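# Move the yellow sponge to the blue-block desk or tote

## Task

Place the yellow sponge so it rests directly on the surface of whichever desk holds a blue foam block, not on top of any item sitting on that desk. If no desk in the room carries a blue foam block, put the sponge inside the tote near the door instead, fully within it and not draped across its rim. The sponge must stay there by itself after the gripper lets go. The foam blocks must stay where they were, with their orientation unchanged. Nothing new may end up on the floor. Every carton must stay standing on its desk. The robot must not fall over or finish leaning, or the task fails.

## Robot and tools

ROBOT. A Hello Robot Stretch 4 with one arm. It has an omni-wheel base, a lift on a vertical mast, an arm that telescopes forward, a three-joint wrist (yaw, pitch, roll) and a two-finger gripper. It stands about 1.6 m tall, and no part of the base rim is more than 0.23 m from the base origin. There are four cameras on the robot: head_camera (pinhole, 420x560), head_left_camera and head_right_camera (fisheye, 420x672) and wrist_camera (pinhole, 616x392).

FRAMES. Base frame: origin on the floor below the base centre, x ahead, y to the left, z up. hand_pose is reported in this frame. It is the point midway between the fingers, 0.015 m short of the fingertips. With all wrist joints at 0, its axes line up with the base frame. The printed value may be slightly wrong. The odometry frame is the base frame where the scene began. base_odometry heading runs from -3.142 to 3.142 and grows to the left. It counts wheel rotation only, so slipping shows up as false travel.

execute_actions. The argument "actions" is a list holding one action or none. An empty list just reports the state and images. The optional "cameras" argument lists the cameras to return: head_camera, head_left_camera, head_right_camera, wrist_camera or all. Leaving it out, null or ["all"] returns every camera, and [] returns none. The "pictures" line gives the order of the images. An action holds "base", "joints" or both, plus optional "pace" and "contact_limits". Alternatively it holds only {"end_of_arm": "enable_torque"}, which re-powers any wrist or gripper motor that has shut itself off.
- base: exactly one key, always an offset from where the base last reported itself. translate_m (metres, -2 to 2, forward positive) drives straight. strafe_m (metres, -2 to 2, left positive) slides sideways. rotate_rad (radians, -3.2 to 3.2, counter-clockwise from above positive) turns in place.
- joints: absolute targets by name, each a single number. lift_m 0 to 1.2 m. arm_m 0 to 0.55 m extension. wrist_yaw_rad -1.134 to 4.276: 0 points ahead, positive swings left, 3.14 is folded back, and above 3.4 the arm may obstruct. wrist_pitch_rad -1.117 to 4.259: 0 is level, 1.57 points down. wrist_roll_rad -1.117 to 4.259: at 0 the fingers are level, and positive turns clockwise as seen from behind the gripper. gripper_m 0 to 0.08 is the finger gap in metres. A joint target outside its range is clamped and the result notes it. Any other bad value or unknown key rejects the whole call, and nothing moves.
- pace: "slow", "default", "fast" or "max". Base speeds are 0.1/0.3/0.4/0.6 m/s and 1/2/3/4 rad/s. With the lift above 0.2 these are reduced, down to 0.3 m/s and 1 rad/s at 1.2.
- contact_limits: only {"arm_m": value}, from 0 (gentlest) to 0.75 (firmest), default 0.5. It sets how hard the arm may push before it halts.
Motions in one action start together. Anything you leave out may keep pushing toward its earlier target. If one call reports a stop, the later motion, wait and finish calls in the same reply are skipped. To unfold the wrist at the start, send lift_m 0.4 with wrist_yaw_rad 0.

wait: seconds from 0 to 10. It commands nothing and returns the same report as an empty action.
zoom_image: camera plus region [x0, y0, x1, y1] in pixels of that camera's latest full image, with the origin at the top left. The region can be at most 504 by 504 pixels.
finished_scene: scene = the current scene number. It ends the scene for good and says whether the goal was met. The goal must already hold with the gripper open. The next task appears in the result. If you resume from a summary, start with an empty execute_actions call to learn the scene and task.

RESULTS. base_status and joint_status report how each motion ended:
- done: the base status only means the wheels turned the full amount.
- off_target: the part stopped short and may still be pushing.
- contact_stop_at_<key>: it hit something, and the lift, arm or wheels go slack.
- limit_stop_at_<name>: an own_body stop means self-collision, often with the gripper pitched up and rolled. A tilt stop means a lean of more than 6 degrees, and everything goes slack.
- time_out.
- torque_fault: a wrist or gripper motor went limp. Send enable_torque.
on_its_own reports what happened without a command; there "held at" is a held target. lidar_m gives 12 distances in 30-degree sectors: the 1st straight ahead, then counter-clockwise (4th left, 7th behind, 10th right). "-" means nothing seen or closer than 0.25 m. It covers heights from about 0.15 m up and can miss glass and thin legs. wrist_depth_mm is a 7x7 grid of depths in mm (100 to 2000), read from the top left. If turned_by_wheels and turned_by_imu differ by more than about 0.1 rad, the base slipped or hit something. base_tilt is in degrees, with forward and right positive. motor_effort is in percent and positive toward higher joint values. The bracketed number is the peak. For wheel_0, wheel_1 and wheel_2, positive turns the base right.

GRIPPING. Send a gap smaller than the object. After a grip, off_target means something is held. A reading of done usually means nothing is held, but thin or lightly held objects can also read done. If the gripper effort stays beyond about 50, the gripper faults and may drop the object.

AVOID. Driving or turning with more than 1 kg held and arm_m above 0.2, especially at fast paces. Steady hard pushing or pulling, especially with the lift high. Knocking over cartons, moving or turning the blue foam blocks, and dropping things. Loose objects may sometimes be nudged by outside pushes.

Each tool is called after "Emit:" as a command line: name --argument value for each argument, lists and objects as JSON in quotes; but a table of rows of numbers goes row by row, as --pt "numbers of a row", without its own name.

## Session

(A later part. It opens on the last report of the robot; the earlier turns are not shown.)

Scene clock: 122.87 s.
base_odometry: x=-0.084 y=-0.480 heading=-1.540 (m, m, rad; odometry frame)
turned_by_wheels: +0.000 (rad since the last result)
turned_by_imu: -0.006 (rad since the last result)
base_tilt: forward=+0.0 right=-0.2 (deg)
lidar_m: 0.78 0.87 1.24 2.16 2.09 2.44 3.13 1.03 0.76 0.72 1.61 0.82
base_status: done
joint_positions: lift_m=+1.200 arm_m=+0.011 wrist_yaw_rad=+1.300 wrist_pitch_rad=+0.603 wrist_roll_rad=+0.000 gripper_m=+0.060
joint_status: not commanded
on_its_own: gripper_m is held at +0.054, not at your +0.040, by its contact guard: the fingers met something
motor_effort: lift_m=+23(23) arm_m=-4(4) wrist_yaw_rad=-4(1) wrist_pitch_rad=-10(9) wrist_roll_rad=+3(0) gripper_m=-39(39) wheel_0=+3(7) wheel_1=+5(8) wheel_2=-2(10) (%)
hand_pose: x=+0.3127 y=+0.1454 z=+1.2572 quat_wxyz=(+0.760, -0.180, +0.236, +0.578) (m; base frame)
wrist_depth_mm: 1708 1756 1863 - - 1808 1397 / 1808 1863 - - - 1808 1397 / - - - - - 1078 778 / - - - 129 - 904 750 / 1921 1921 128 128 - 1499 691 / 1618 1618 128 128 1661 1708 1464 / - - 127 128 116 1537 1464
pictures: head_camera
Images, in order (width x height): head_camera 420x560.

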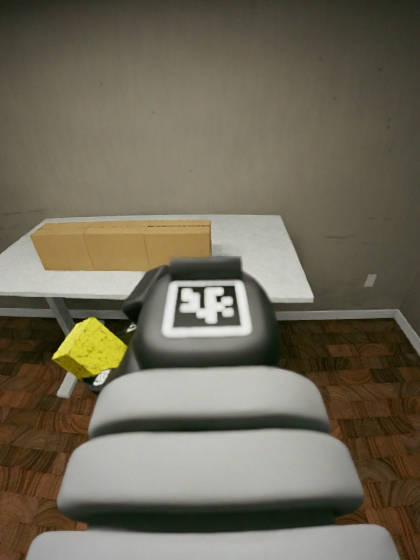

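Emit:
execute_actions --actions '[{"joints":{"arm_m":0.55},"base":{"translate_m":0.37},"pace":"fast"}]' --cameras '[]'

Emit:
execute_actions --actions '[{"joints":{"wrist_pitch_rad":0.9}}]' --cameras '["wrist_camera"]'

Emit:
execute_actions --actions '[{"joints":{"wrist_pitch_rad":1.4}}]' --cameras '["wrist_camera"]'

Scene clock: 130.43 s.
base_odometry: x=-0.073 y=-0.850 heading=-1.539 (m, m, rad; odometry frame)
turned_by_wheels: +0.000 (rad since the last result)
turned_by_imu: +0.000 (rad since the last result)
base_tilt: forward=+0.0 right=-0.2 (deg)
lidar_m: 0.42 0.45 0.68 2.13 2.26 2.84 3.53 1.04 0.82 1.49 1.63 0.44
base_status: done
joint_positions: lift_m=+1.200 arm_m=+0.549 wrist_yaw_rad=+1.300 wrist_pitch_rad=+0.603 wrist_roll_rad=+0.000 gripper_m=+0.060
joint_status: all done
on_its_own: gripper_m is held at +0.054, not at your +0.040, by its contact guard: the fingers met something
motor_effort: lift_m=+23(23) arm_m=+4(5) wrist_yaw_rad=-1(0) wrist_pitch_rad=-8(10) wrist_roll_rad=+0(0) gripper_m=-36(38) wheel_0=+1(3) wheel_1=+4(6) wheel_2=-1(16) (%)
hand_pose: x=+0.8514 y=+0.1454 z=+1.2572 quat_wxyz=(+0.760, -0.180, +0.236, +0.578) (m; base frame)
wrist_depth_mm: 1661 1756 1808 1756 904 597 469 / 1808 1863 - 1808 917 615 480 / 1921 609 1042 1060 960 627 488 / - 480 723 129 809 634 492 / 362 399 128 128 640 647 500 / 303 319 127 128 539 564 504 / - - 126 128 116 492 492
pictures: none
No camera images: the call's "cameras" was empty. Leave "cameras" out to get every camera's image.

Scene clock: 131.17 s.
base_odometry: x=-0.073 y=-0.850 heading=-1.539 (m, m, rad; odometry frame)
turned_by_wheels: +0.000 (rad since the last result)
turned_by_imu: +0.000 (rad since the last result)
base_tilt: forward=+0.0 right=-0.2 (deg)
lidar_m: 0.42 0.45 0.68 2.14 1.81 2.86 3.53 1.05 0.83 1.52 1.63 0.44
base_status: not commanded
joint_positions: lift_m=+1.200 arm_m=+0.549 wrist_yaw_rad=+1.300 wrist_pitch_rad=+0.902 wrist_roll_rad=+0.000 gripper_m=+0.060
joint_status: all done
on_its_own: gripper_m is held at +0.054, not at your +0.040, by its contact guard: the fingers met something
motor_effort: lift_m=+23(23) arm_m=+4(4) wrist_yaw_rad=-1(2) wrist_pitch_rad=-7(5) wrist_roll_rad=-2(1) gripper_m=-39(36) wheel_0=+1(1) wheel_1=+4(4) wheel_2=-1(1) (%)
hand_pose: x=+0.8398 y=+0.1037 z=+1.2109 quat_wxyz=(+0.717, -0.264, +0.347, +0.545) (m; base frame)
wrist_depth_mm: 1756 488 854 878 878 621 477 / 392 413 715 732 750 634 492 / 332 357 585 615 634 621 508 / 290 327 512 129 549 569 517 / 256 314 128 128 477 492 508 / 229 272 127 128 424 436 442 / - - 126 128 115 402 404
pictures: wrist_camera
Images, in order (width x height): wrist_camera 616x392.

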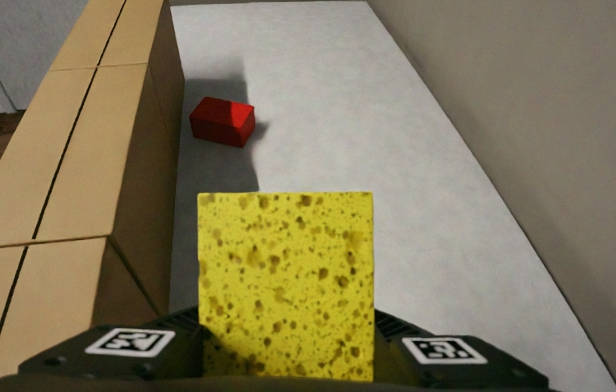

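Scene clock: 132.03 s.
base_odometry: x=-0.073 y=-0.850 heading=-1.539 (m, m, rad; odometry frame)
turned_by_wheels: +0.000 (rad since the last result)
turned_by_imu: +0.000 (rad since the last result)
base_tilt: forward=+0.1 right=-0.2 (deg)
lidar_m: 0.41 0.46 0.67 2.14 1.83 2.87 3.53 1.06 0.82 1.51 1.65 0.43
base_status: not commanded
joint_positions: lift_m=+1.200 arm_m=+0.549 wrist_yaw_rad=+1.300 wrist_pitch_rad=+1.400 wrist_roll_rad=+0.000 gripper_m=+0.060
joint_status: all done
on_its_own: gripper_m is held at +0.054, not at your +0.040, by its contact guard: the fingers met something
motor_effort: lift_m=+23(22) arm_m=+4(4) wrist_yaw_rad=-1(0) wrist_pitch_rad=-1(4) wrist_roll_rad=+1(3) gripper_m=-38(37) wheel_0=+1(1) wheel_1=+4(4) wheel_2=-1(1) (%)
hand_pose: x=+0.8141 y=+0.0114 z=+1.1682 quat_wxyz=(+0.609, -0.390, +0.513, +0.463) (m; base frame)
wrist_depth_mm: 213 287 415 421 427 433 439 / 206 286 402 407 413 418 421 / 199 272 392 394 399 404 407 / 192 258 373 129 387 387 392 / 186 245 128 128 370 375 379 / 180 212 128 128 357 364 368 / - - 126 127 116 357 355
pictures: wrist_camera
Images, in order (width x height): wrist_camera 616x392.

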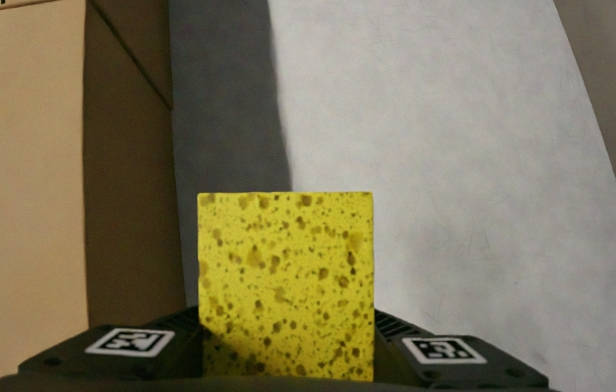

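Emit:
execute_actions --actions '[{"joints":{"wrist_pitch_rad":0.6}}]' --cameras '[]'

Emit:
execute_actions --actions '[{"joints":{"arm_m":0.01},"base":{"translate_m":-0.92},"pace":"fast"}]' --cameras '[]'

Emit:
execute_actions --actions '[{"base":{"rotate_rad":1.545},"joints":{"lift_m":0.45,"wrist_yaw_rad":0,"wrist_pitch_rad":1.57},"pace":"fast"}]' --cameras '[]'

Emit:
execute_actions --actions '[{"base":{"translate_m":1.1},"joints":{"arm_m":0.3},"pace":"fast"}]' --cameras '["head_camera","wrist_camera"]'

Scene clock: 143.83 s.
base_odometry: x=-0.073 y=-0.850 heading=-1.539 (m, m, rad; odometry frame)
turned_by_wheels: +0.000 (rad since the last result)
turned_by_imu: +0.001 (rad since the last result)
base_tilt: forward=+0.0 right=-0.1 (deg)
lidar_m: 0.42 0.46 0.68 2.15 2.25 2.86 3.53 1.05 0.81 1.52 1.61 0.43
base_status: not commanded
joint_positions: lift_m=+1.200 arm_m=+0.549 wrist_yaw_rad=+1.300 wrist_pitch_rad=+0.603 wrist_roll_rad=+0.000 gripper_m=+0.060
joint_status: all done
on_its_own: gripper_m is held at +0.054, not at your +0.040, by its contact guard: the fingers met something
motor_effort: lift_m=+23(23) arm_m=+4(4) wrist_yaw_rad=-3(3) wrist_pitch_rad=-11(16) wrist_roll_rad=-3(0) gripper_m=-36(37) wheel_0=+1(1) wheel_1=+4(4) wheel_2=-1(1) (%)
hand_pose: x=+0.8513 y=+0.1454 z=+1.2571 quat_wxyz=(+0.760, -0.180, +0.236, +0.578) (m; base frame)
wrist_depth_mm: 1661 1756 1863 1808 904 603 469 / 1756 1863 - 1808 917 615 477 / 1921 603 1042 1060 960 621 488 / - 480 732 129 798 640 492 / 362 397 128 129 647 647 500 / 303 319 128 128 539 564 504 / - - 126 128 116 492 496
pictures: none
No camera images: the call's "cameras" was empty. Leave "cameras" out to get every camera's image.

Scene clock: 148.37 s.
base_odometry: x=-0.101 y=+0.070 heading=-1.540 (m, m, rad; odometry frame)
turned_by_wheels: +0.000 (rad since the last result)
turned_by_imu: +0.005 (rad since the last result)
base_tilt: forward=+0.1 right=-0.3 (deg)
lidar_m: 1.34 1.42 2.28 1.58 2.04 1.81 2.11 1.01 0.73 0.70 0.75 1.37
base_status: done
joint_positions: lift_m=+1.200 arm_m=+0.011 wrist_yaw_rad=+1.300 wrist_pitch_rad=+0.603 wrist_roll_rad=+0.000 gripper_m=+0.060
joint_status: all done
on_its_own: gripper_m is held at +0.054, not at your +0.040, by its contact guard: the fingers met something
motor_effort: lift_m=+23(23) arm_m=-4(4) wrist_yaw_rad=-1(1) wrist_pitch_rad=-10(11) wrist_roll_rad=+0(1) gripper_m=-37(39) wheel_0=-1(8) wheel_1=-3(9) wheel_2=+2(10) (%)
hand_pose: x=+0.3127 y=+0.1454 z=+1.2572 quat_wxyz=(+0.760, -0.180, +0.236, +0.578) (m; base frame)
wrist_depth_mm: 1708 1808 1863 - - - 1921 / 1863 1921 - - - - - / 1921 - - - - - 1308 / - - - 129 - - - / 1921 - 128 129 - - 1863 / 1576 1661 127 128 1661 1756 1756 / - - 127 128 116 1576 1537
pictures: none
No camera images: the call's "cameras" was empty. Leave "cameras" out to get every camera's image.

Scene clock: 151.33 s.
base_odometry: x=-0.101 y=+0.070 heading=+0.004 (m, m, rad; odometry frame)
turned_by_wheels: +1.544 (rad since the last result)
turned_by_imu: +1.572 (rad since the last result)
base_tilt: forward=+0.0 right=-0.2 (deg)
lidar_m: 1.58 1.99 1.81 1.75 1.03 0.75 0.70 0.74 2.20 1.33 1.43 2.27
base_status: done
joint_positions: lift_m=+0.450 arm_m=+0.011 wrist_yaw_rad=+0.000 wrist_pitch_rad=+1.570 wrist_roll_rad=+0.000 gripper_m=+0.060
joint_status: all done
on_its_own: gripper_m is held at +0.054, not at your +0.040, by its contact guard: the fingers met something
motor_effort: lift_m=+15(21) arm_m=-4(4) wrist_yaw_rad=-2(9) wrist_pitch_rad=-1(6) wrist_roll_rad=+0(0) gripper_m=-35(37) wheel_0=-3(11) wheel_1=-7(9) wheel_2=-5(9) (%)
hand_pose: x=+0.1817 y=-0.0874 z=+0.4159 quat_wxyz=(+0.707, +0.000, +0.707, +0.000) (m; base frame)
wrist_depth_mm: 554 564 569 569 580 585 591 / 554 559 569 569 574 580 585 / 549 559 564 569 569 585 580 / 549 554 554 129 564 574 580 / 544 549 128 128 564 569 574 / 355 343 127 128 564 564 569 / - - 127 128 116 564 574
pictures: none
No camera images: the call's "cameras" was empty. Leave "cameras" out to get every camera's image.

Scene clock: 155.37 s.
base_odometry: x=+0.999 y=+0.075 heading=+0.005 (m, m, rad; odometry frame)
turned_by_wheels: +0.000 (rad since the last result)
turned_by_imu: -0.005 (rad since the last result)
base_tilt: forward=+0.0 right=-0.2 (deg)
lidar_m: 0.51 0.87 1.20 1.70 1.83 1.91 1.98 1.91 1.44 1.39 1.50 0.54
base_status: done
joint_positions: lift_m=+0.450 arm_m=+0.299 wrist_yaw_rad=+0.000 wrist_pitch_rad=+1.570 wrist_roll_rad=+0.000 gripper_m=+0.060
joint_status: all done
on_its_own: gripper_m is held at +0.054, not at your +0.040, by its contact guard: the fingers met something
motor_effort: lift_m=+16(15) arm_m=+4(5) wrist_yaw_rad=-2(0) wrist_pitch_rad=-1(3) wrist_roll_rad=+0(0) gripper_m=-39(37) wheel_0=+0(10) wheel_1=+2(11) wheel_2=+1(14) (%)
hand_pose: x=+0.4704 y=-0.0874 z=+0.4158 quat_wxyz=(+0.707, +0.000, +0.707, +0.000) (m; base frame)
wrist_depth_mm: 559 559 525 559 580 580 591 / 554 549 564 564 574 580 585 / 549 554 554 564 569 569 580 / 549 549 436 129 569 574 574 / 544 544 128 128 564 569 569 / 539 544 127 128 559 564 569 / - - 126 128 116 564 564
pictures: head_camera, wrist_camera
Images, in order (width x height): head_camera 420x560, wrist_camera 616x392.

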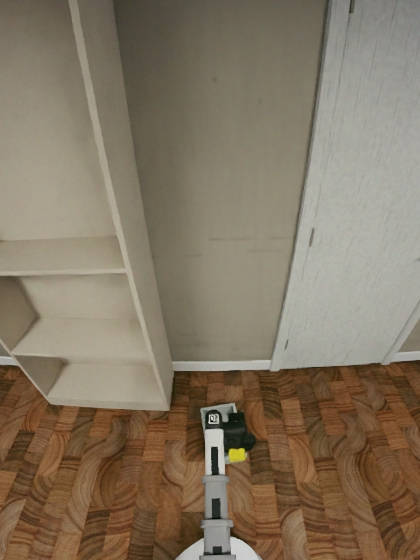

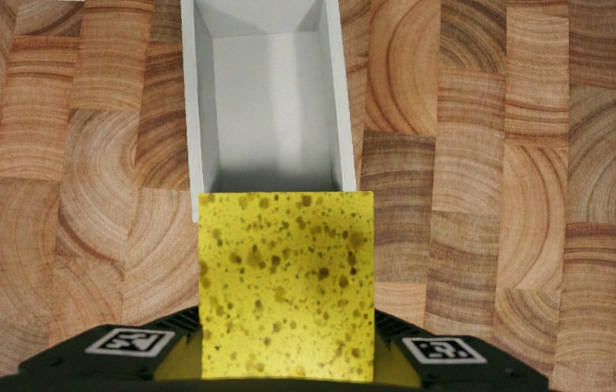

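Emit:
execute_actions --actions '[{"base":{"strafe_m":0.05},"joints":{"arm_m":0.475,"lift_m":0.22}}]' --cameras '["head_camera","wrist_camera"]'

Scene clock: 167.53 s.
base_odometry: x=+0.999 y=+0.125 heading=+0.005 (m, m, rad; odometry frame)
turned_by_wheels: +0.000 (rad since the last result)
turned_by_imu: +0.002 (rad since the last result)
base_tilt: forward=+0.0 right=-0.2 (deg)
lidar_m: 0.52 0.85 1.23 1.65 1.76 1.91 1.92 2.74 1.49 1.44 1.51 0.55
base_status: done
joint_positions: lift_m=+0.220 arm_m=+0.474 wrist_yaw_rad=+0.000 wrist_pitch_rad=+1.570 wrist_roll_rad=+0.000 gripper_m=+0.060
joint_status: all done
on_its_own: gripper_m is held at +0.054, not at your +0.040, by its contact guard: the fingers met something
motor_effort: lift_m=+14(15) arm_m=+4(3) wrist_yaw_rad=-3(3) wrist_pitch_rad=+0(2) wrist_roll_rad=+0(0) gripper_m=-37(37) wheel_0=+0(9) wheel_1=+3(13) wheel_2=+0(0) (%)
hand_pose: x=+0.6454 y=-0.0874 z=+0.1859 quat_wxyz=(+0.707, +0.000, +0.707, +0.000) (m; base frame)
wrist_depth_mm: 330 332 216 220 221 347 347 / 329 252 272 289 257 343 347 / 327 246 329 334 298 342 343 / 325 238 267 129 274 342 342 / 322 324 128 128 258 338 342 / 322 222 127 128 239 336 338 / - - 127 128 116 336 336
pictures: head_camera, wrist_camera
Images, in order (width x height): head_camera 420x560, wrist_camera 616x392.

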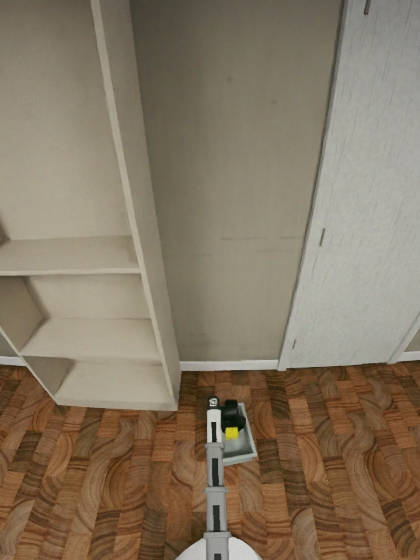

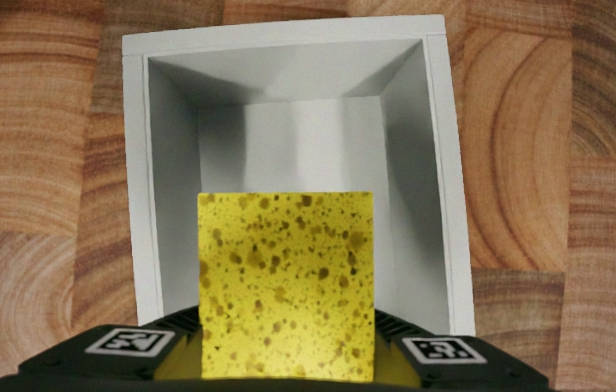

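Emit:
execute_actions --actions '[{"joints":{"lift_m":0.075},"pace":"slow"}]' --cameras '[]'

Emit:
execute_actions --actions '[{"joints":{"gripper_m":0.072}}]' --cameras '[]'

Emit:
execute_actions --actions '[{"joints":{"lift_m":0.3}}]' --cameras '["wrist_camera"]'

Emit:
finished_scene --scene 1

Scene clock: 176.60 s.
base_odometry: x=+0.999 y=+0.125 heading=+0.005 (m, m, rad; odometry frame)
turned_by_wheels: +0.000 (rad since the last result)
turned_by_imu: +0.001 (rad since the last result)
base_tilt: forward=+0.1 right=-0.3 (deg)
lidar_m: 0.51 0.87 1.21 1.65 1.76 1.91 1.93 2.74 1.49 1.44 1.53 0.53
base_status: not commanded
joint_positions: lift_m=+0.075 arm_m=+0.474 wrist_yaw_rad=+0.000 wrist_pitch_rad=+1.570 wrist_roll_rad=+0.000 gripper_m=+0.060
joint_status: all done
on_its_own: gripper_m is held at +0.054, not at your +0.040, by its contact guard: the fingers met something
motor_effort: lift_m=+15(15) arm_m=+4(4) wrist_yaw_rad=-1(2) wrist_pitch_rad=-2(3) wrist_roll_rad=+1(1) gripper_m=-39(38) wheel_0=+0(1) wheel_1=+3(3) wheel_2=+0(0) (%)
hand_pose: x=+0.6454 y=-0.0874 z=+0.0409 quat_wxyz=(+0.707, +0.000, +0.707, +0.000) (m; base frame)
wrist_depth_mm: 124 176 188 189 191 152 - / 123 185 187 189 190 157 - / 122 184 186 187 189 161 - / 120 181 184 129 187 166 - / 117 175 128 128 187 169 - / 114 156 127 128 186 173 - / - - 127 127 116 142 -
pictures: none
No camera images: the call's "cameras" was empty. Leave "cameras" out to get every camera's image.

Scene clock: 177.37 s.
base_odometry: x=+0.999 y=+0.125 heading=+0.005 (m, m, rad; odometry frame)
turned_by_wheels: +0.000 (rad since the last result)
turned_by_imu: +0.000 (rad since the last result)
base_tilt: forward=+0.1 right=-0.2 (deg)
lidar_m: 0.51 0.86 1.22 1.66 1.77 1.92 1.96 2.72 1.48 1.44 1.53 0.54
base_status: not commanded
joint_positions: lift_m=+0.075 arm_m=+0.474 wrist_yaw_rad=+0.000 wrist_pitch_rad=+1.570 wrist_roll_rad=+0.000 gripper_m=+0.072
joint_status: all done
motor_effort: lift_m=+15(15) arm_m=+4(4) wrist_yaw_rad=-3(3) wrist_pitch_rad=-2(1) wrist_roll_rad=+1(1) gripper_m=+2(37) wheel_0=+0(0) wheel_1=+3(3) wheel_2=+0(0) (%)
hand_pose: x=+0.6454 y=-0.0874 z=+0.0409 quat_wxyz=(+0.707, +0.000, +0.707, +0.000) (m; base frame)
wrist_depth_mm: 124 176 187 189 191 152 - / 123 185 187 189 191 157 - / 122 184 186 188 190 161 - / 120 181 184 146 189 165 - / 117 175 140 141 187 169 - / 113 148 139 140 186 173 - / - - 138 139 135 - -
pictures: none
No camera images: the call's "cameras" was empty. Leave "cameras" out to get every camera's image.

Scene clock: 179.37 s.
base_odometry: x=+0.999 y=+0.125 heading=+0.005 (m, m, rad; odometry frame)
turned_by_wheels: +0.000 (rad since the last result)
turned_by_imu: +0.000 (rad since the last result)
base_tilt: forward=+0.1 right=-0.2 (deg)
lidar_m: 0.53 0.85 1.23 1.64 1.76 1.91 1.94 2.74 1.49 1.44 1.51 0.54
base_status: not commanded
joint_positions: lift_m=+0.300 arm_m=+0.474 wrist_yaw_rad=+0.000 wrist_pitch_rad=+1.570 wrist_roll_rad=+0.000 gripper_m=+0.072
joint_status: all done
motor_effort: lift_m=+24(25) arm_m=+4(4) wrist_yaw_rad=-3(3) wrist_pitch_rad=+0(1) wrist_roll_rad=+1(0) gripper_m=+3(3) wheel_0=+0(0) wheel_1=+3(3) wheel_2=+0(0) (%)
hand_pose: x=+0.6454 y=-0.0874 z=+0.2652 quat_wxyz=(+0.707, +0.000, +0.707, +0.000) (m; base frame)
wrist_depth_mm: 407 410 415 418 424 427 427 / 404 410 325 317 373 424 433 / 404 404 375 413 389 424 424 / 402 404 404 410 404 424 421 / 397 402 373 364 373 418 421 / 394 399 357 407 296 415 415 / - - 336 402 135 - 415
pictures: wrist_camera
Images, in order (width x height): wrist_camera 616x392.

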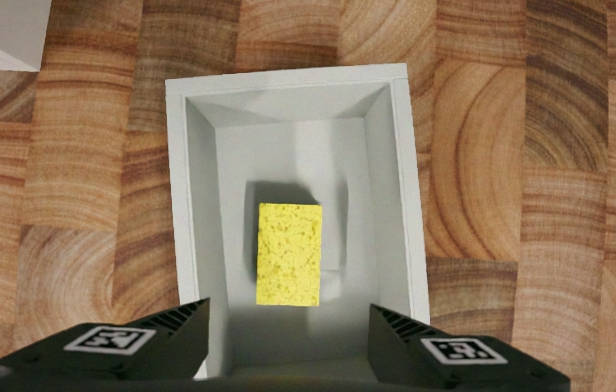

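The scene is finished: the task was done.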